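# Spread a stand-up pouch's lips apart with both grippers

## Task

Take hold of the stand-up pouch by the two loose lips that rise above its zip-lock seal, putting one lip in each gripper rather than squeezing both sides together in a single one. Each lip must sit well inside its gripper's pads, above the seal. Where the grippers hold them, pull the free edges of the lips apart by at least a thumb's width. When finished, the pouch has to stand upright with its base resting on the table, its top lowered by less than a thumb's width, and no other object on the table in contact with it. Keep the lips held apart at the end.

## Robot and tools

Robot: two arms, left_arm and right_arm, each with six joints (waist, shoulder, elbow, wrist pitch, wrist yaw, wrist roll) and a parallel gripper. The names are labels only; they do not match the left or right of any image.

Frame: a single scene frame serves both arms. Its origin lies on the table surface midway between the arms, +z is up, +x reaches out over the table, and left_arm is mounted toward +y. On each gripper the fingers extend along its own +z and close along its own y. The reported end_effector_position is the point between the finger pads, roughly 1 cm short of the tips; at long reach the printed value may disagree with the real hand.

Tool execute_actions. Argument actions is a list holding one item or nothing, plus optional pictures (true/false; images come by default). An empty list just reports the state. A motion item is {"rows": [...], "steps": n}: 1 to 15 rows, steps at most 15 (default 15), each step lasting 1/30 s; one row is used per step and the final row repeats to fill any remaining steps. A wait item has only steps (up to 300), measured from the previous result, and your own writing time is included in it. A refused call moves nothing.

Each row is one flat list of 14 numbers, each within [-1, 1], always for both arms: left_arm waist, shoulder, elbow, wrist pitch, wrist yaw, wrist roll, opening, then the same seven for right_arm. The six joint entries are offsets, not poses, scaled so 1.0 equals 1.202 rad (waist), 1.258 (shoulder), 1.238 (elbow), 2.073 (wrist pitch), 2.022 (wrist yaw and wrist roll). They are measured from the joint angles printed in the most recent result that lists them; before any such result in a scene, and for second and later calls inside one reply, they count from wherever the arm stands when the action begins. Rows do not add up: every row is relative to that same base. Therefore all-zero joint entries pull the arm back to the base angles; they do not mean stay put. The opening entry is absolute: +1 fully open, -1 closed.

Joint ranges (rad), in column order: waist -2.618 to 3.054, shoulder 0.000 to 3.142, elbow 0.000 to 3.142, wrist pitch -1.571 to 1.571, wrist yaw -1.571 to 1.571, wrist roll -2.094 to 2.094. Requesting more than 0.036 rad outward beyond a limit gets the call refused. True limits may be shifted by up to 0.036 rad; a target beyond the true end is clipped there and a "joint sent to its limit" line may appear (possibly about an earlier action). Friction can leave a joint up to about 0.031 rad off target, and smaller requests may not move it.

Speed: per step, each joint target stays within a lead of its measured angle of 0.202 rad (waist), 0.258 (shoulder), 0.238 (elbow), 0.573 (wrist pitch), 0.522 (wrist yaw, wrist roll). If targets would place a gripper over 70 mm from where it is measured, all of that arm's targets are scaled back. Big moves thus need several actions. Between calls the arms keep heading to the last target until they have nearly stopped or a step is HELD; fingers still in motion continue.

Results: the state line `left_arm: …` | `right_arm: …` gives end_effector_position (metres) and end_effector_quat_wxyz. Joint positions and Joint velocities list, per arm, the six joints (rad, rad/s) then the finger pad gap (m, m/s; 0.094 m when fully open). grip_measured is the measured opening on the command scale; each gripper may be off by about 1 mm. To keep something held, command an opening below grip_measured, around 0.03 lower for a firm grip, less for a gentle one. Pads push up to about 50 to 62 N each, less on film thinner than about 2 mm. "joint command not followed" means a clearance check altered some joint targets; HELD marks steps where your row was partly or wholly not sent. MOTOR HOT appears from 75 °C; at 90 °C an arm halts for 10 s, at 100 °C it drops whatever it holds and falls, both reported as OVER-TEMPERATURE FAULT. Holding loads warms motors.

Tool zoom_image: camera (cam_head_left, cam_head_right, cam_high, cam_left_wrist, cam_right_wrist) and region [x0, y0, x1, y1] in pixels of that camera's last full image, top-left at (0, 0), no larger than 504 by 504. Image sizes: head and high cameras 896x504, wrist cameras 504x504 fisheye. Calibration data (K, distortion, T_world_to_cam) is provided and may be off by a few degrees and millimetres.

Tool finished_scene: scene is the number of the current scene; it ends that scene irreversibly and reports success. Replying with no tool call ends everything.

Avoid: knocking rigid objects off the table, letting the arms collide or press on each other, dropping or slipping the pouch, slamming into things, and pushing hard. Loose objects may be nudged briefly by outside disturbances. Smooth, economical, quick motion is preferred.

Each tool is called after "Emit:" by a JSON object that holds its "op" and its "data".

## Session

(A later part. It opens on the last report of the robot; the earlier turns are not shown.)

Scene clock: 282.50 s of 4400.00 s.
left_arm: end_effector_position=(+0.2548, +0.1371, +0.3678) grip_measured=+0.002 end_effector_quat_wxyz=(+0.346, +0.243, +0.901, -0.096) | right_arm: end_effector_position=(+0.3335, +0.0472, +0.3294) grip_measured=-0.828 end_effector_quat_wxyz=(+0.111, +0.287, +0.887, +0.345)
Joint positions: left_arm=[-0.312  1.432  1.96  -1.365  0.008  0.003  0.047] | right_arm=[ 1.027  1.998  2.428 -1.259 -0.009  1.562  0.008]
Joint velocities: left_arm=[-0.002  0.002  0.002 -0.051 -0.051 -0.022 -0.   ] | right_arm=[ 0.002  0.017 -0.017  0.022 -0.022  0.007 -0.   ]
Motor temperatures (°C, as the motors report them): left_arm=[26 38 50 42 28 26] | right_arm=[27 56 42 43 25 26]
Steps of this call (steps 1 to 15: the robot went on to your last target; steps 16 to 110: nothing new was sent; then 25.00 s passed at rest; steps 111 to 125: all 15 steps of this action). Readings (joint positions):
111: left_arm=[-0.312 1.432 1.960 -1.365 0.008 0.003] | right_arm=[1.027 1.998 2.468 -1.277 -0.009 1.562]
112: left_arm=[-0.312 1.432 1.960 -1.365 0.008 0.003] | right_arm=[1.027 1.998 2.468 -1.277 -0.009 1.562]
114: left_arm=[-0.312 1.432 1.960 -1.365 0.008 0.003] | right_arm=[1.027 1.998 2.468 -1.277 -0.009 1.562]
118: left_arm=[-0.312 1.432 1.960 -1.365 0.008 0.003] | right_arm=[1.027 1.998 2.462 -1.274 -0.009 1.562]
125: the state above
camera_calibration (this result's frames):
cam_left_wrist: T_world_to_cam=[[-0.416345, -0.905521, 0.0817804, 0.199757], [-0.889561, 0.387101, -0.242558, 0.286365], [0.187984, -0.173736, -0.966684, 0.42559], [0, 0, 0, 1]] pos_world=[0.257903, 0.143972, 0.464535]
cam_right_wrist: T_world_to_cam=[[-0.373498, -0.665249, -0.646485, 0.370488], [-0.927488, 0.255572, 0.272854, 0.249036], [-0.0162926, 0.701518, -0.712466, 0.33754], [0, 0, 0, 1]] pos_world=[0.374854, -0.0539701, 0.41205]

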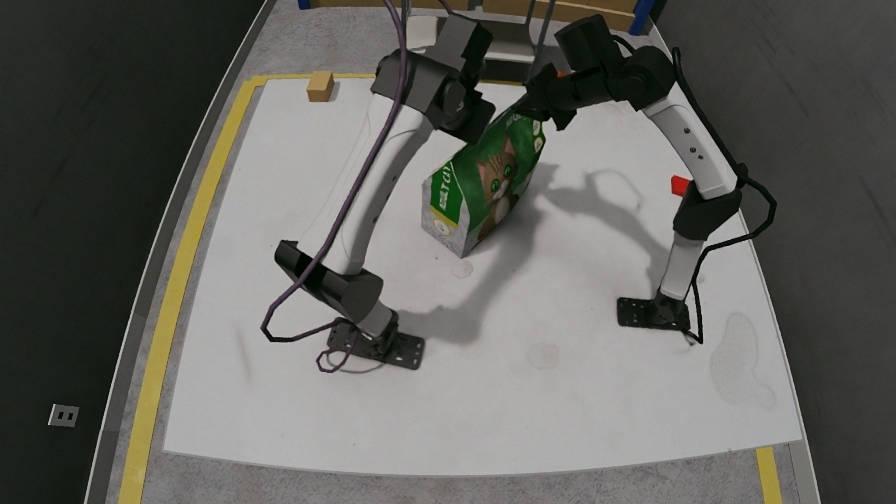

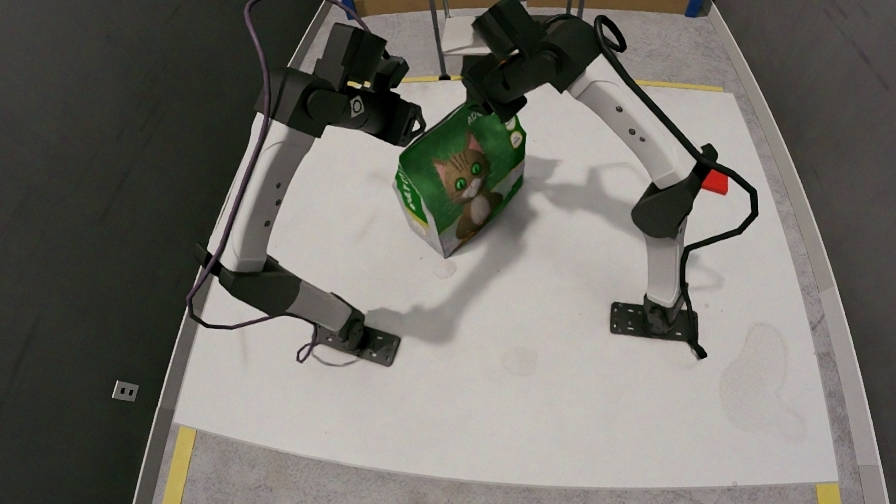

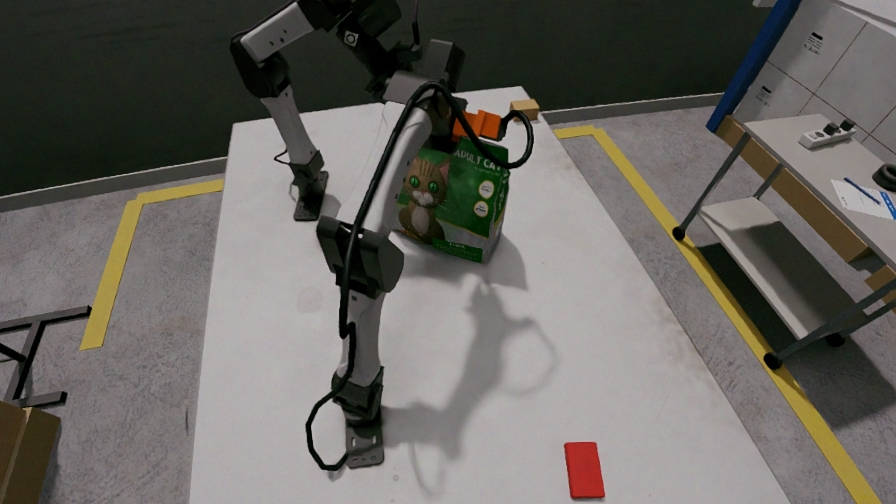

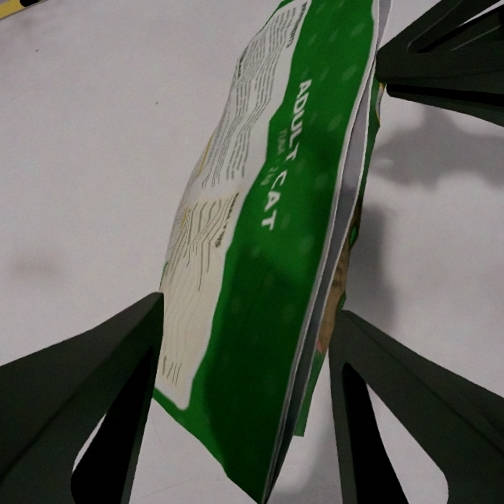

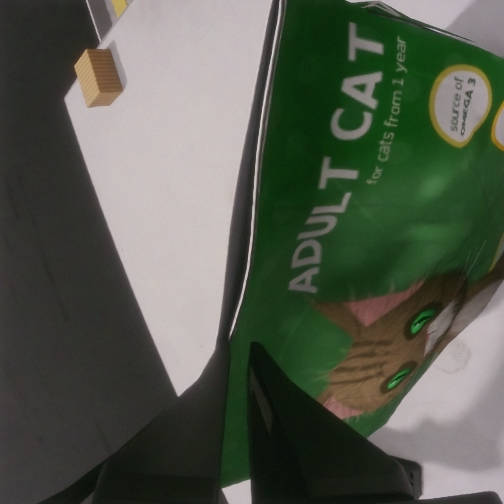

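Emit:
{"op": "execute_actions", "data": {"actions": [{"rows": [[0,0,0,0,0,0,0.0, 0,0,-0.006,0.01,0,0,-0.8],[0,0,0,0,0,0,0.0, 0,0,-0.012,0.0145,0,0,-0.79],[0,0,0,0,0,0,0.0, 0,0,-0.017,0.0175,0,0,-0.79],[0,0,0,0,0,0,0.0, 0,0,-0.022,0.0205,0,0,-0.79],[0,0,0,0,0,0,0.0, 0,0,-0.027,0.0235,0,0,-0.79],[0,0,0,0,0,0,0.0, 0,0,-0.032,0.0265,0,0,-0.79],[0,0,0,0,0,0,0.0, 0,0,-0.037,0.0295,0,0,-0.79],[0,0,0,0,0,0,0.0, 0,0,-0.042,0.0325,0,0,-0.79],[0,0,0,0,0,0,0.0, 0,0,-0.047,0.0355,0,0,-0.79],[0,0,0,0,0,0,0.0, 0,0,-0.052,0.0385,0,0,-0.79],[0,0,0,0,0,0,0.0, 0,0,-0.057,0.041,0,0,-0.79],[0,0,0,0,0,0,0.0, 0,0,-0.061,0.0435,0,0,-0.79]], "steps": 15}]}}

Scene clock: 292.87 s of 4400.00 s.
left_arm: end_effector_position=(+0.2548, +0.1371, +0.3678) grip_measured=+0.002 end_effector_quat_wxyz=(+0.346, +0.243, +0.901, -0.096) | right_arm: end_effector_position=(+0.3378, +0.0531, +0.3159) grip_measured=-0.792 end_effector_quat_wxyz=(+0.110, +0.287, +0.888, +0.341)
Joint positions: left_arm=[-0.312  1.432  1.96  -1.365  0.008  0.003  0.047] | right_arm=[ 1.027  1.998  2.369 -1.208 -0.009  1.562  0.01 ]
Joint velocities: left_arm=[ 0.012 -0.017 -0.012  0.007  0.022  0.007 -0.001] | right_arm=[-0.002  0.012 -0.037  0.095  0.051 -0.007  0.001]
Motor temperatures (°C, as the motors report them): left_arm=[25 38 50 42 28 26] | right_arm=[27 56 41 43 25 26]
Steps of this call (steps 1 to 15: the robot went on to your last target; steps 16 to 110: nothing new was sent; then 6.20 s passed at rest; steps 111 to 125: all 15 steps of this action). Readings (joint positions):
111: left_arm=[-0.312 1.432 1.960 -1.365 0.008 0.003] | right_arm=[1.027 1.998 2.428 -1.251 -0.009 1.562]
112: left_arm=[-0.312 1.432 1.960 -1.365 0.008 0.003] | right_arm=[1.027 1.998 2.428 -1.251 -0.009 1.562]
114: left_arm=[-0.312 1.432 1.960 -1.365 0.008 0.003] | right_arm=[1.027 1.998 2.428 -1.250 -0.009 1.562]
118: left_arm=[-0.312 1.432 1.960 -1.365 0.008 0.003] | right_arm=[1.027 1.998 2.413 -1.226 -0.009 1.562]
125: the state above
camera_calibration (this result's frames):
cam_left_wrist: T_world_to_cam=[[-0.416345, -0.905521, 0.0817804, 0.199757], [-0.889561, 0.387101, -0.242558, 0.286365], [0.187984, -0.173736, -0.966684, 0.42559], [0, 0, 0, 1]] pos_world=[0.257903, 0.143972, 0.464535]
cam_right_wrist: T_world_to_cam=[[-0.376857, -0.669783, -0.639819, 0.366627], [-0.926055, 0.257506, 0.275886, 0.253728], [-0.0200261, 0.696477, -0.717299, 0.326903], [0, 0, 0, 1]] pos_world=[0.379679, -0.0474563, 0.399063]

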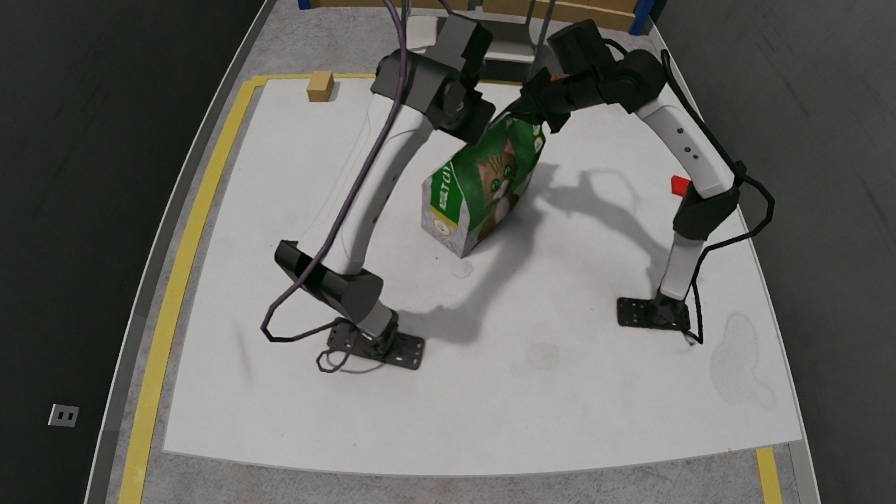

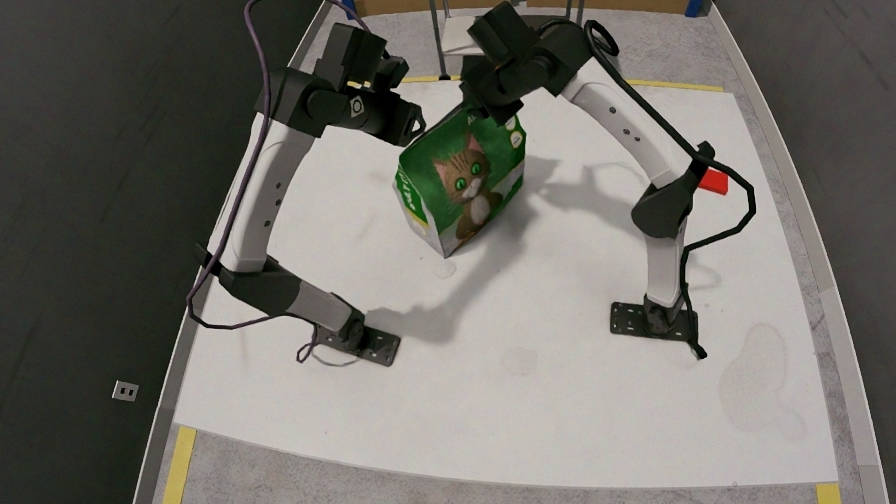

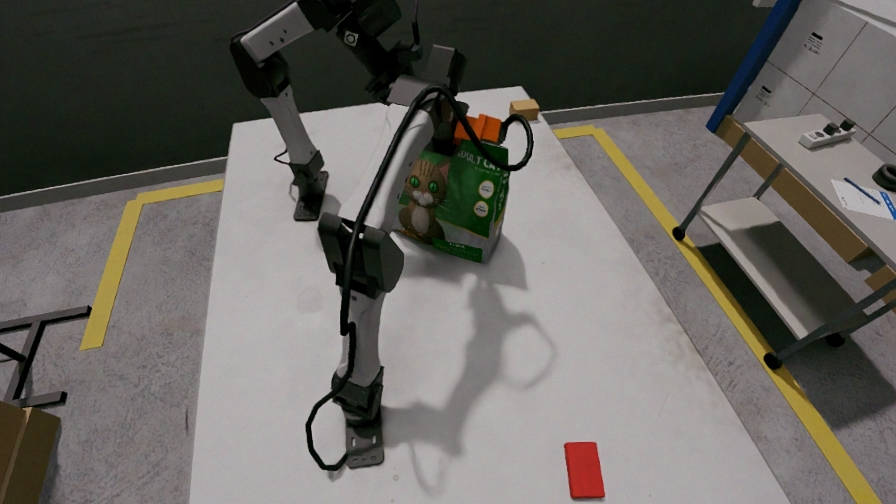

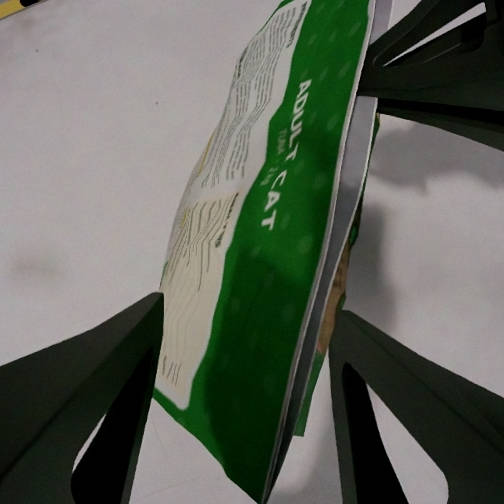

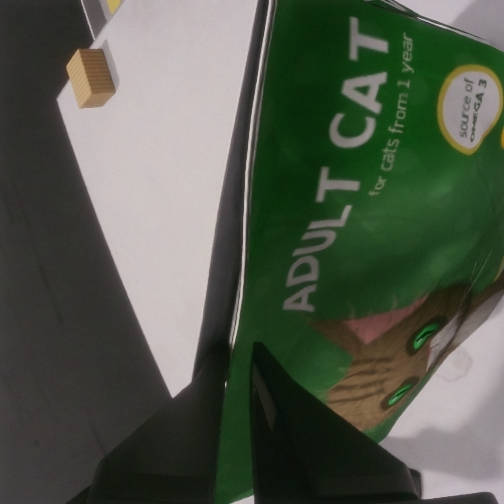

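Emit:
{"op": "zoom_image", "data": {"camera": "cam_left_wrist", "region": [300, 0, 474, 174]}}

Emit:
{"op": "zoom_image", "data": {"camera": "cam_right_wrist", "region": [170, 270, 310, 410]}}

Region (300, 0, 474, 174) of cam_left_wrist's 504x504 image, scaled by 2.897, with more detail than that image has.

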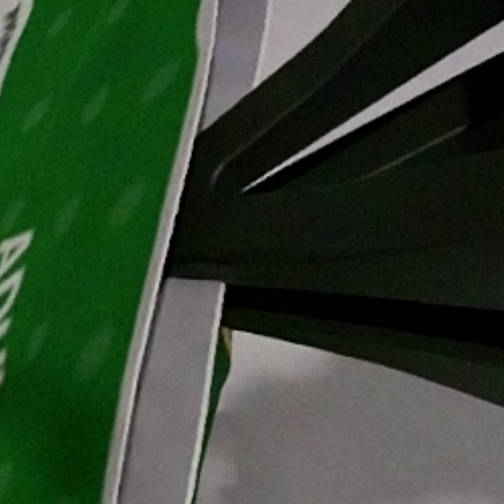

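Region (170, 270, 310, 410) of cam_right_wrist's 504x504 image, scaled by 3.600, with more detail than that image has.

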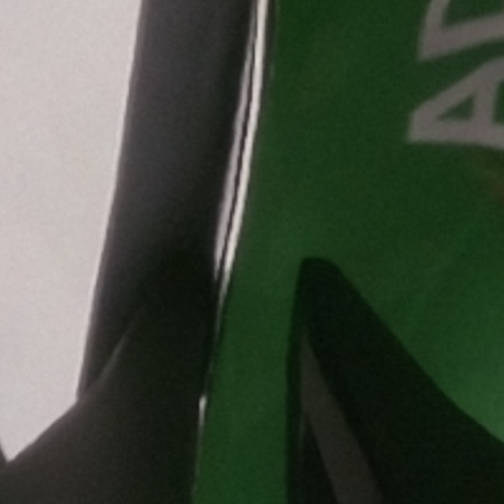

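Emit:
{"op": "execute_actions", "data": {"actions": [{"rows": [[0,0,0,0,0,0,0.0, 0,0,-0.006,0.01,0,0,-0.79],[0,0,0,0,0,0,0.0, 0,0,-0.012,0.0145,0,0,-0.79],[0,0,0,0,0,0,0.0, 0,0,-0.017,0.0175,0,0,-0.79],[0,0,0,0,0,0,0.0, 0,0,-0.022,0.0205,0,0,-0.79],[0,0,0,0,0,0,0.0, 0,0,-0.027,0.0235,0,0,-0.79],[0,0,0,0,0,0,0.0, 0,0,-0.032,0.0265,0,0,-0.79],[0,0,0,0,0,0,0.0, 0,0,-0.037,0.0295,0,0,-0.79],[0,0,0,0,0,0,0.0, 0,0,-0.042,0.0325,0,0,-0.79],[0,0,0,0,0,0,0.0, 0,0,-0.047,0.0355,0,0,-0.79],[0,0,0,0,0,0,0.0, 0,0,-0.052,0.038,0,0,-0.79]], "steps": 15}]}}

Scene clock: 301.77 s of 4400.00 s.
left_arm: end_effector_position=(+0.2548, +0.1371, +0.3678) grip_measured=+0.002 end_effector_quat_wxyz=(+0.346, +0.243, +0.901, -0.096) | right_arm: end_effector_position=(+0.3413, +0.0577, +0.3088) grip_measured=-0.792 end_effector_quat_wxyz=(+0.110, +0.287, +0.888, +0.343)
Joint positions: left_arm=[-0.312  1.432  1.96  -1.365  0.008  0.003  0.047] | right_arm=[ 1.027  1.998  2.332 -1.168 -0.009  1.562  0.01 ]
Joint velocities: left_arm=[-0.012  0.012 -0.012 -0.007  0.081 -0.007 -0.   ] | right_arm=[ 0.002 -0.017 -0.022  0.125 -0.007  0.022 -0.001]
Motor temperatures (°C, as the motors report them): left_arm=[25 38 50 42 28 26] | right_arm=[27 57 41 43 25 26]
Steps of this call (steps 1 to 15: the robot went on to your last target; steps 16 to 110: nothing new was sent; then 4.73 s passed at rest; steps 111 to 125: all 15 steps of this action). Readings (joint positions):
111: left_arm=[-0.312 1.432 1.960 -1.365 0.008 0.003] | right_arm=[1.027 1.998 2.369 -1.205 -0.009 1.562]
112: left_arm=[-0.312 1.432 1.960 -1.365 0.008 0.003] | right_arm=[1.027 1.998 2.369 -1.205 -0.009 1.562]
114: left_arm=[-0.312 1.432 1.960 -1.365 0.008 0.003] | right_arm=[1.027 1.998 2.368 -1.205 -0.009 1.562]
118: left_arm=[-0.312 1.432 1.960 -1.365 0.008 0.003] | right_arm=[1.027 1.998 2.350 -1.190 -0.009 1.562]
125: the state above
camera_calibration (this result's frames):
cam_left_wrist: T_world_to_cam=[[-0.416345, -0.905521, 0.0817804, 0.199757], [-0.889561, 0.387101, -0.242558, 0.286365], [0.187984, -0.173736, -0.966684, 0.42559], [0, 0, 0, 1]] pos_world=[0.257903, 0.143972, 0.464535]
cam_right_wrist: T_world_to_cam=[[-0.375547, -0.668015, -0.642434, 0.366759], [-0.926617, 0.256747, 0.274702, 0.258279], [-0.0185622, 0.698454, -0.715415, 0.317449], [0, 0, 0, 1]] pos_world=[0.382954, -0.043035, 0.391776]

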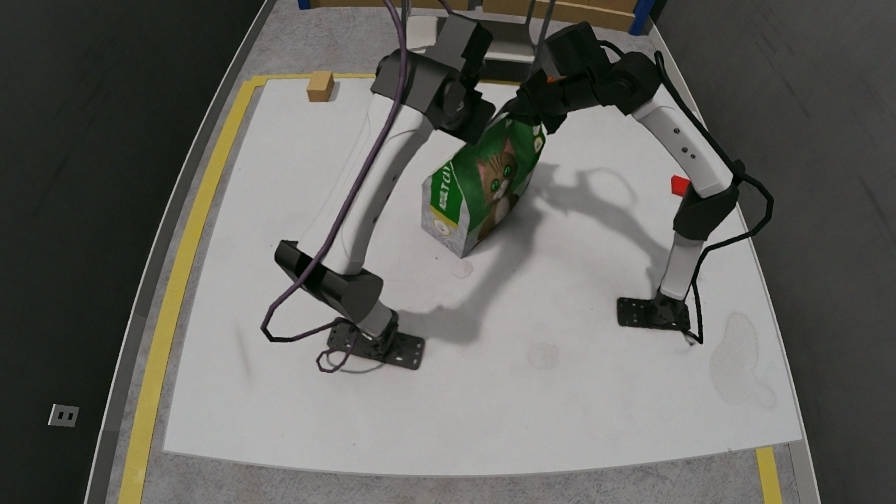

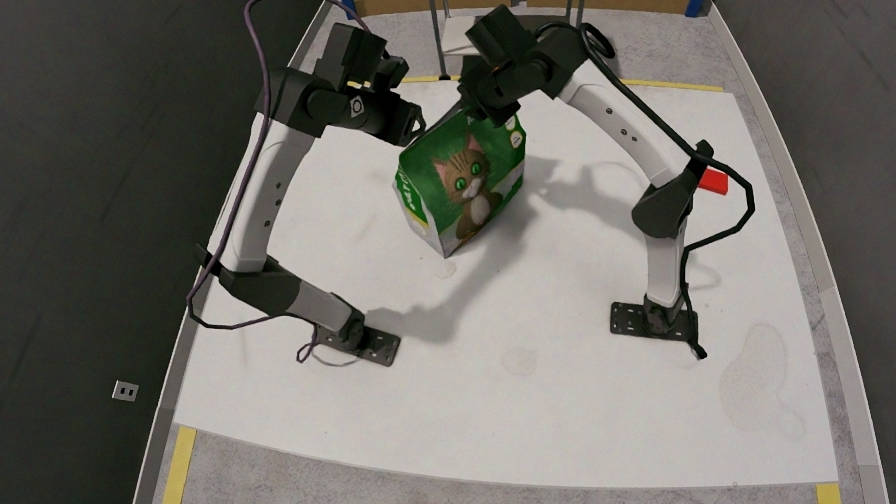

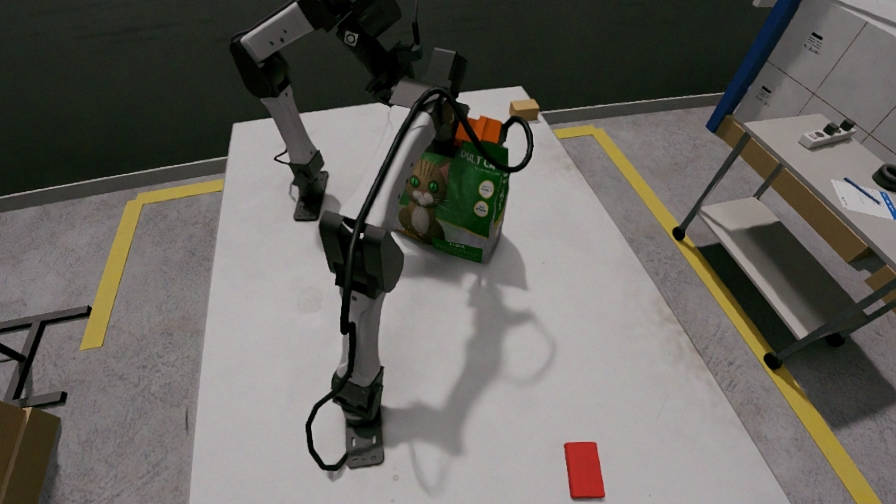

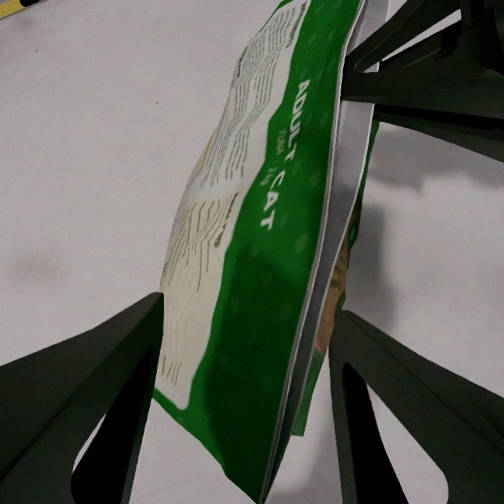

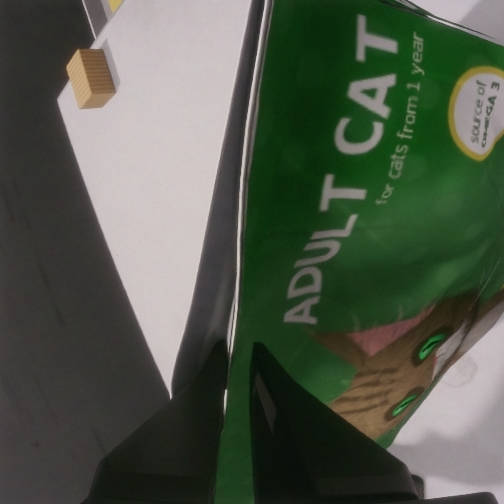

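Emit:
{"op": "execute_actions", "data": {"actions": [{"rows": [[0,0,0,0,0,0,0.0, 0,0,0,0,0,0,-0.84],[0,0,0,0,0,0,-0.1, 0,0,0,0,0,0,-0.89],[0,0,0,0,0,0,-0.2, 0,0,0,0,0,0,-0.94],[0,0,0,0,0,0,-0.3, 0,0,0,0,0,0,-1],[0,0,0,0,0,0,-0.4, 0,0,0,0,0,0,-1],[0,0,0,0,0,0,-0.5, 0,0,0,0,0,0,-1]], "steps": 12}]}}

Scene clock: 307.53 s of 4400.00 s.
left_arm: end_effector_position=(+0.2548, +0.1371, +0.3678) grip_measured=-0.498 end_effector_quat_wxyz=(+0.346, +0.243, +0.901, -0.096) | right_arm: end_effector_position=(+0.3423, +0.0591, +0.3103) grip_measured=-0.975 end_effector_quat_wxyz=(+0.112, +0.286, +0.886, +0.347)
Joint positions: left_arm=[-0.312  1.432  1.96  -1.365  0.008  0.003  0.024] | right_arm=[ 1.027  1.998  2.332 -1.159 -0.009  1.562  0.001]
Joint velocities: left_arm=[-0.017 -0.007  0.002  0.022  0.037  0.022 -0.001] | right_arm=[-0.017 -0.012 -0.012 -0.051 -0.037  0.007  0.   ]
Motor temperatures (°C, as the motors report them): left_arm=[25 38 50 42 28 26] | right_arm=[27 57 41 44 25 26]
Steps of this call (steps 1 to 15: the robot went on to your last target; steps 16 to 110: nothing new was sent; then 1.70 s passed at rest; steps 111 to 122: all 12 steps of this action). Readings (joint positions):
111: left_arm=[-0.312 1.432 1.960 -1.365 0.008 0.003] | right_arm=[1.027 1.998 2.332 -1.168 -0.009 1.562]
112: left_arm=[-0.312 1.432 1.960 -1.365 0.008 0.003] | right_arm=[1.027 1.998 2.332 -1.168 -0.009 1.562]
114: left_arm=[-0.312 1.432 1.960 -1.365 0.008 0.003] | right_arm=[1.027 1.998 2.332 -1.163 -0.009 1.562]
118: left_arm=[-0.312 1.432 1.960 -1.365 0.008 0.003] | right_arm=[1.027 1.998 2.332 -1.159 -0.009 1.562]
122: the state above
camera_calibration (this result's frames):
cam_left_wrist: T_world_to_cam=[[-0.416345, -0.905521, 0.0817804, 0.199757], [-0.889561, 0.387101, -0.242558, 0.286365], [0.187984, -0.173736, -0.966684, 0.42559], [0, 0, 0, 1]] pos_world=[0.257903, 0.143972, 0.464535]
cam_right_wrist: T_world_to_cam=[[-0.372027, -0.663263, -0.649368, 0.369664], [-0.928106, 0.254737, 0.27153, 0.260047], [-0.0146773, 0.703698, -0.710347, 0.314411], [0, 0, 0, 1]] pos_world=[0.383491, -0.0423097, 0.392779]

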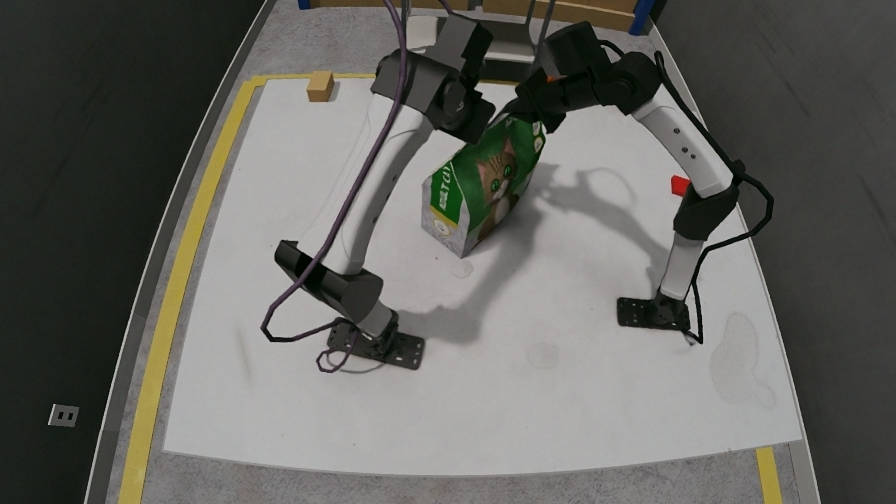

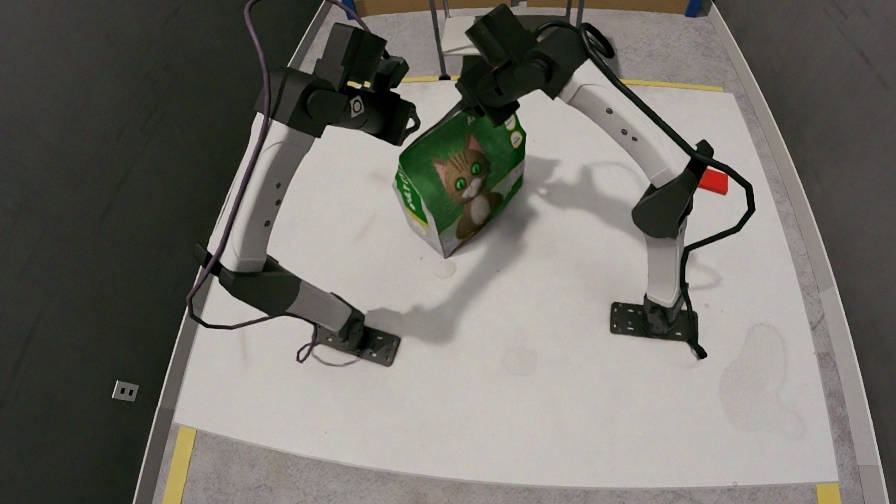

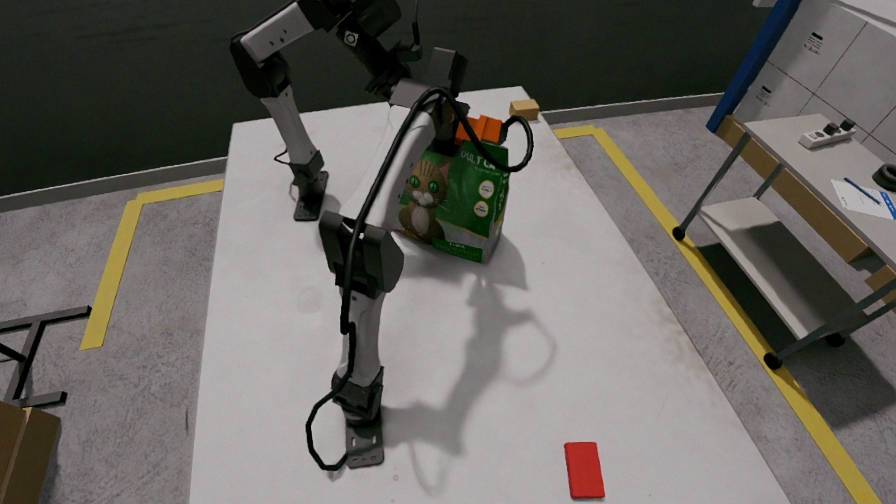

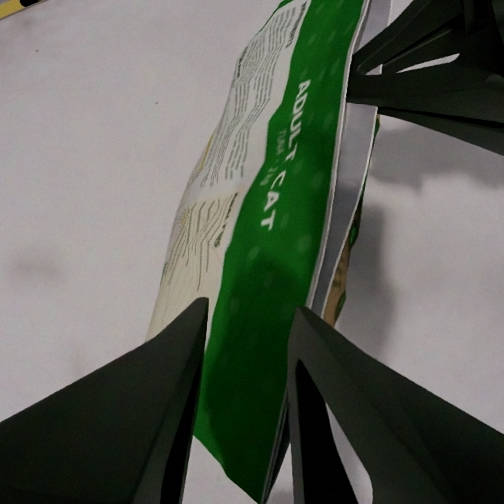

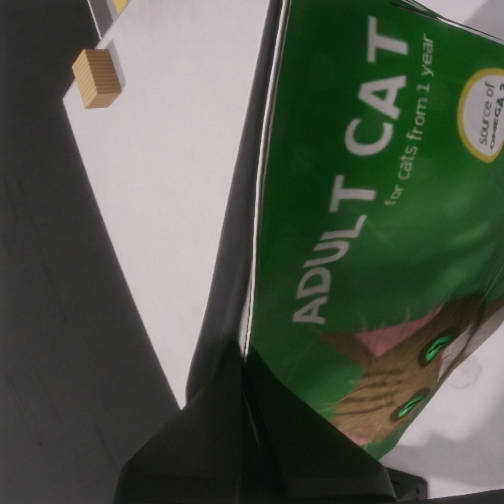

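Emit:
{"op": "execute_actions", "data": {"actions": [{"rows": [[0.008,0.03,0.035,-0.01,0.01,0.015,-0.4, 0,0,0,-0.004,0,0,-1],[0.016,0.06,0.07,-0.02,0.02,0.03,-0.3, 0,0,0,-0.008,0,0,-1],[0.024,0.09,0.1,-0.03,0.03,0.045,-0.2, 0,0,0,-0.012,0,0,-1],[0.03,0.115,0.125,-0.038,0.04,0.058,-0.1, 0,0,0,-0.016,0,0,-1],[0.036,0.135,0.148,-0.044,0.047,0.068,0.0, 0,0,0,-0.019,0,0,-1],[0.04,0.15,0.165,-0.049,0.052,0.076,0.1, 0,0,0,-0.022,0,0,-1],[0.043,0.162,0.18,-0.052,0.055,0.082,0.1, 0,0,0,-0.024,0,0,-1]], "steps": 15}]}}

Scene clock: 379.70 s of 4400.00 s.
left_arm: end_effector_position=(+0.2870, +0.1167, +0.3583) grip_measured=+0.098 end_effector_quat_wxyz=(+0.309, +0.310, +0.894, -0.101) | right_arm: end_effector_position=(+0.3422, +0.0590, +0.3102) grip_measured=-0.975 end_effector_quat_wxyz=(+0.111, +0.286, +0.886, +0.347)
Joint positions: left_arm=[-0.272  1.635  2.165 -1.445  0.104  0.151  0.052] | right_arm=[ 1.027  1.998  2.332 -1.16  -0.009  1.562  0.001]
Joint velocities: left_arm=[-0.002 -0.002  0.09  -0.11  -0.007  0.007 -0.001] | right_arm=[ 0.007  0.017 -0.002  0.007 -0.051 -0.022 -0.   ]
Motor temperatures (°C, as the motors report them): left_arm=[25 37 50 42 28 26] | right_arm=[27 58 42 41 25 26]
Steps of this call (steps 1 to 15: the robot went on to your last target; steps 16 to 110: nothing new was sent; then 68.00 s passed at rest; steps 111 to 125: all 15 steps of this action). Readings (joint positions):
111: left_arm=[-0.312 1.436 1.967 -1.369 0.010 0.006] | right_arm=[1.027 1.998 2.332 -1.159 -0.009 1.562]
112: left_arm=[-0.311 1.447 1.986 -1.379 0.015 0.015] | right_arm=[1.027 1.998 2.332 -1.159 -0.009 1.562]
114: left_arm=[-0.303 1.491 2.053 -1.399 0.035 0.044] | right_arm=[1.027 1.998 2.332 -1.159 -0.009 1.562]
118: left_arm=[-0.277 1.594 2.155 -1.415 0.077 0.108] | right_arm=[1.027 1.998 2.332 -1.160 -0.009 1.562]
125: the state above
camera_calibration (this result's frames):
cam_left_wrist: T_world_to_cam=[[-0.531564, -0.844882, 0.0601124, 0.229126], [-0.83905, 0.515525, -0.173866, 0.266477], [0.115907, -0.142858, -0.982933, 0.429719], [0, 0, 0, 1]] pos_world=[0.295575, 0.117598, 0.454942]
cam_right_wrist: T_world_to_cam=[[-0.372322, -0.663661, -0.648792, 0.369423], [-0.927982, 0.254904, 0.271795, 0.259899], [-0.015, 0.703263, -0.710772, 0.314665], [0, 0, 0, 1]] pos_world=[0.383446, -0.0423698, 0.392695]

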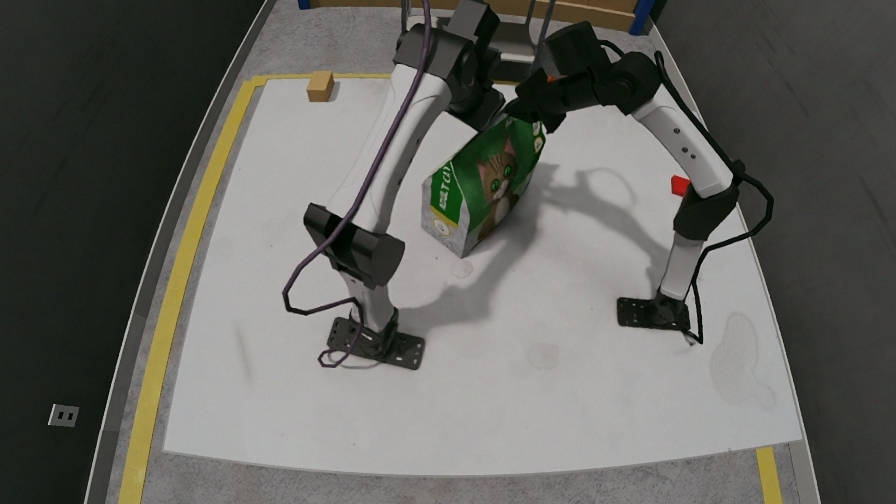

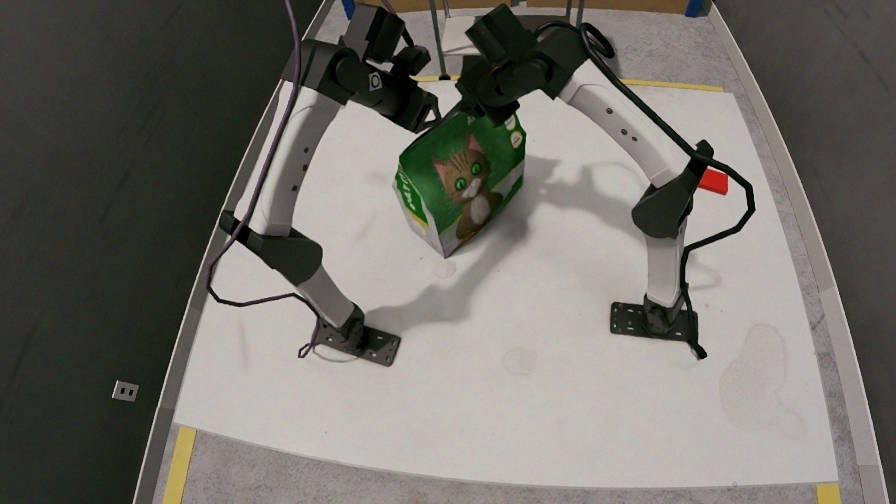

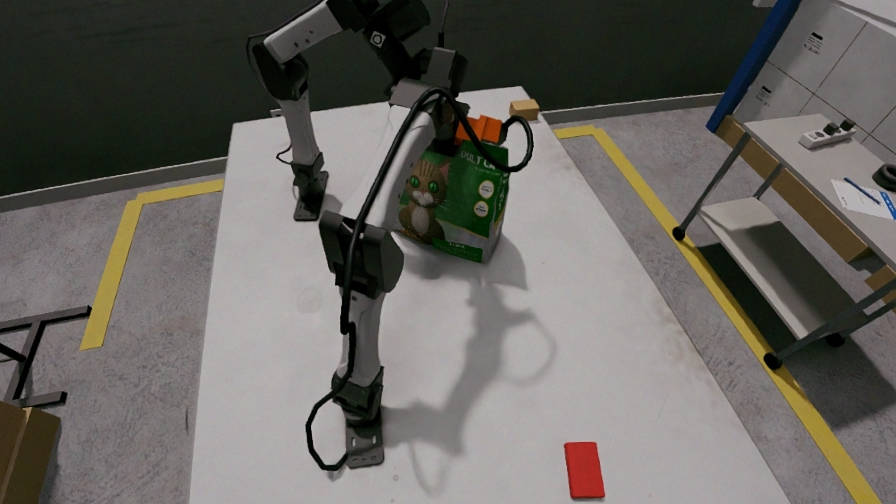

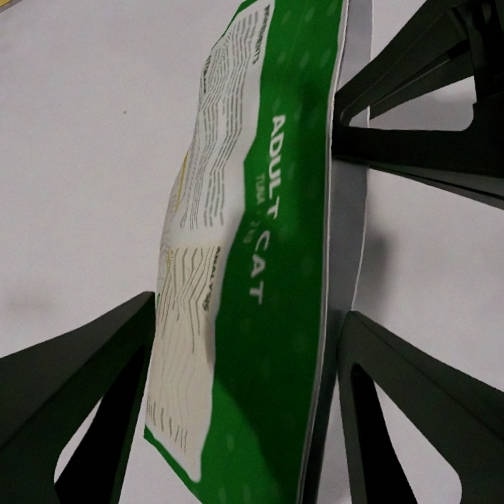

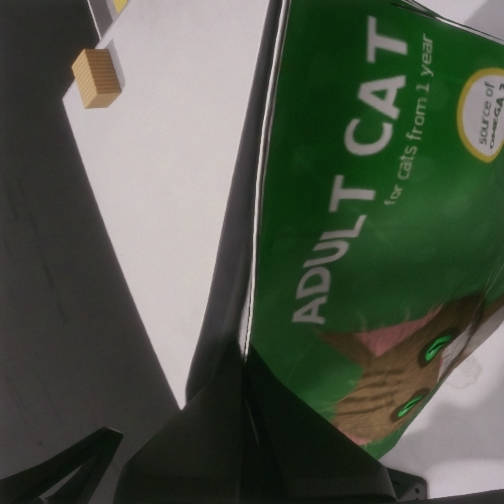

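Emit:
{"op": "execute_actions", "data": {"actions": []}}

Scene clock: 393.83 s of 4400.00 s.
left_arm: end_effector_position=(+0.2849, +0.1162, +0.3584) grip_measured=+0.098 end_effector_quat_wxyz=(+0.307, +0.316, +0.892, -0.103) | right_arm: end_effector_position=(+0.3422, +0.0590, +0.3102) grip_measured=-0.975 end_effector_quat_wxyz=(+0.111, +0.286, +0.886, +0.347)
Joint positions: left_arm=[-0.272  1.635  2.169 -1.454  0.112  0.163  0.052] | right_arm=[ 1.027  1.998  2.332 -1.16  -0.009  1.562  0.001]
Joint velocities: left_arm=[ 0.017  0.002  0.002 -0.037 -0.081 -0.051  0.   ] | right_arm=[-0.002 -0.002  0.007  0.037 -0.022 -0.022 -0.   ]
Motor temperatures (°C, as the motors report them): left_arm=[26 38 50 41 28 26] | right_arm=[27 58 42 40 25 26]
Steps of this call (steps 1 to 30: the robot went on to your last target; steps 31 to 120: nothing new was sent; then 10.13 s passed at rest). Readings (joint positions):
1: left_arm=[-0.272 1.635 2.167 -1.447 0.106 0.154] | right_arm=[1.027 1.998 2.332 -1.160 -0.009 1.562]
2: left_arm=[-0.272 1.635 2.168 -1.448 0.107 0.155] | right_arm=[1.027 1.998 2.332 -1.160 -0.009 1.562]
4: left_arm=[-0.272 1.635 2.169 -1.450 0.109 0.158] | right_arm=[1.027 1.998 2.332 -1.160 -0.009 1.562]
8: left_arm=[-0.272 1.635 2.169 -1.452 0.111 0.161] | right_arm=[1.027 1.998 2.332 -1.160 -0.009 1.562]
120: the state above
All arms were judged still, so your last target was given up. Only a new action makes them travel on or press farther. Fingers that are still opening or closing keep moving.
camera_calibration (this result's frames):
cam_left_wrist: T_world_to_cam=[[-0.543098, -0.837533, 0.0598609, 0.230145], [-0.832265, 0.527493, -0.170543, 0.260456], [0.111259, -0.142442, -0.98353, 0.431512], [0, 0, 0, 1]] pos_world=[0.29375, 0.11683, 0.455047]
cam_right_wrist: T_world_to_cam=[[-0.372322, -0.663661, -0.648792, 0.369423], [-0.927982, 0.254904, 0.271795, 0.259899], [-0.015, 0.703263, -0.710772, 0.314665], [0, 0, 0, 1]] pos_world=[0.383446, -0.0423698, 0.392695]

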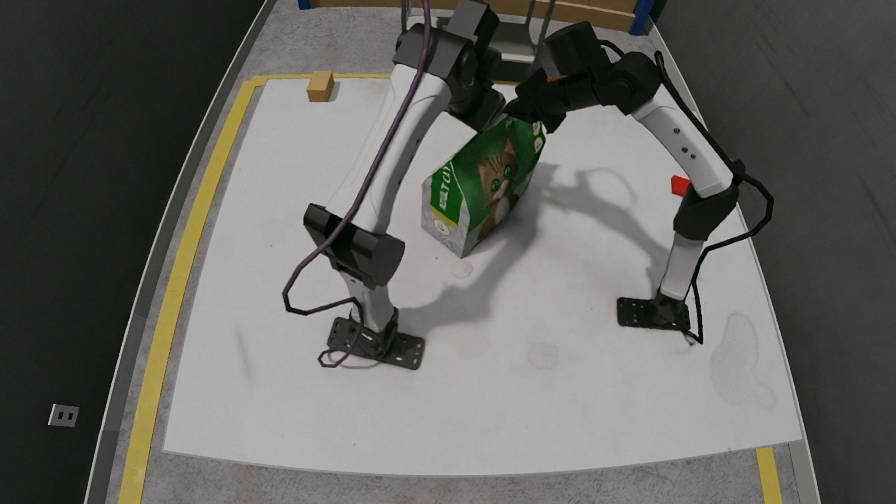

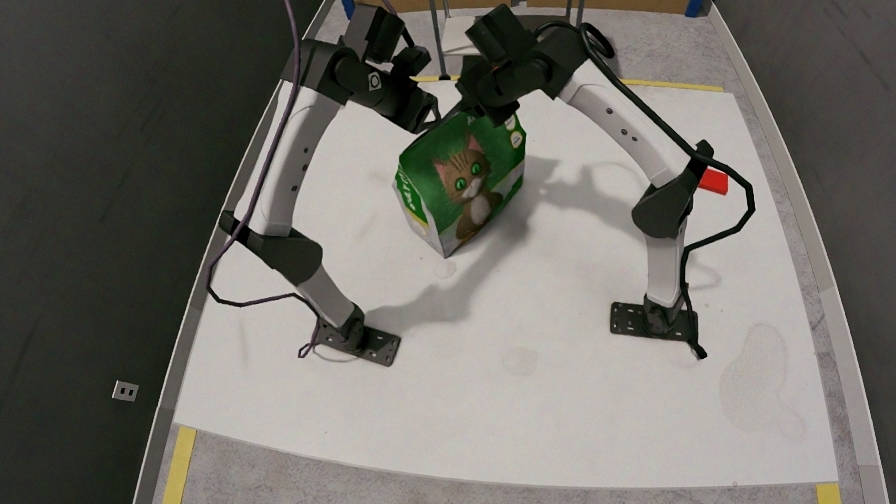

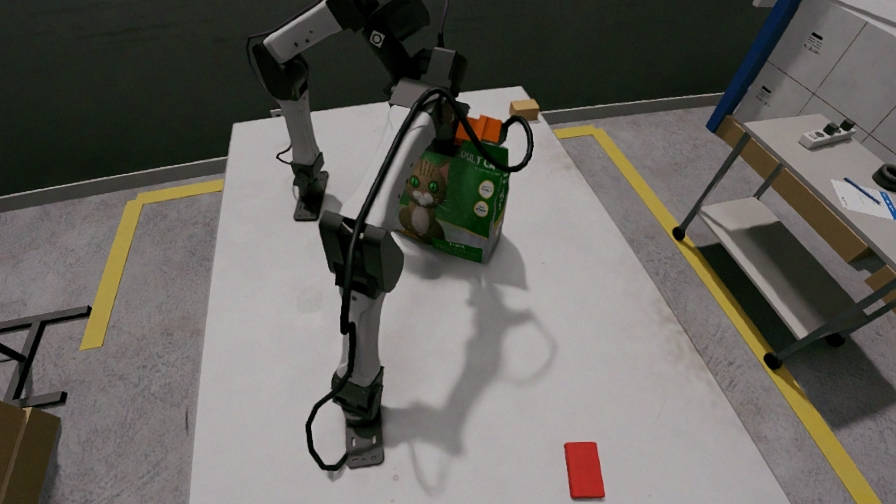

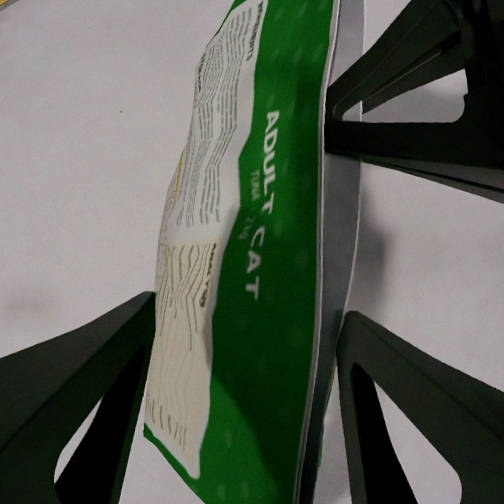

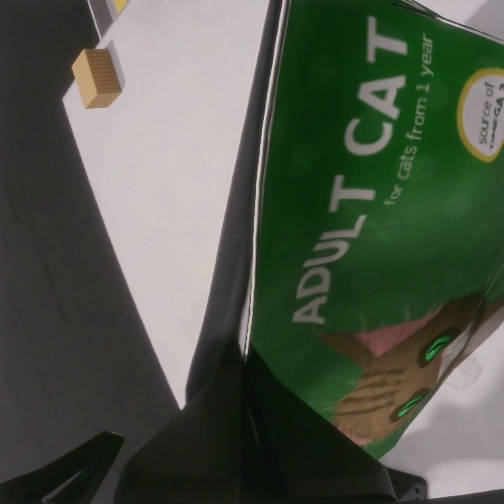

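Emit:
{"op": "zoom_image", "data": {"camera": "cam_left_wrist", "region": [280, 120, 420, 400]}}

Region (280, 120, 420, 400) of cam_left_wrist's 504x504 image, scaled by 1.800, with more detail than that image has.

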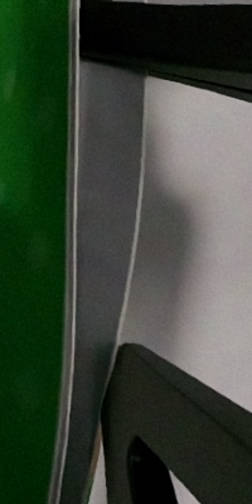

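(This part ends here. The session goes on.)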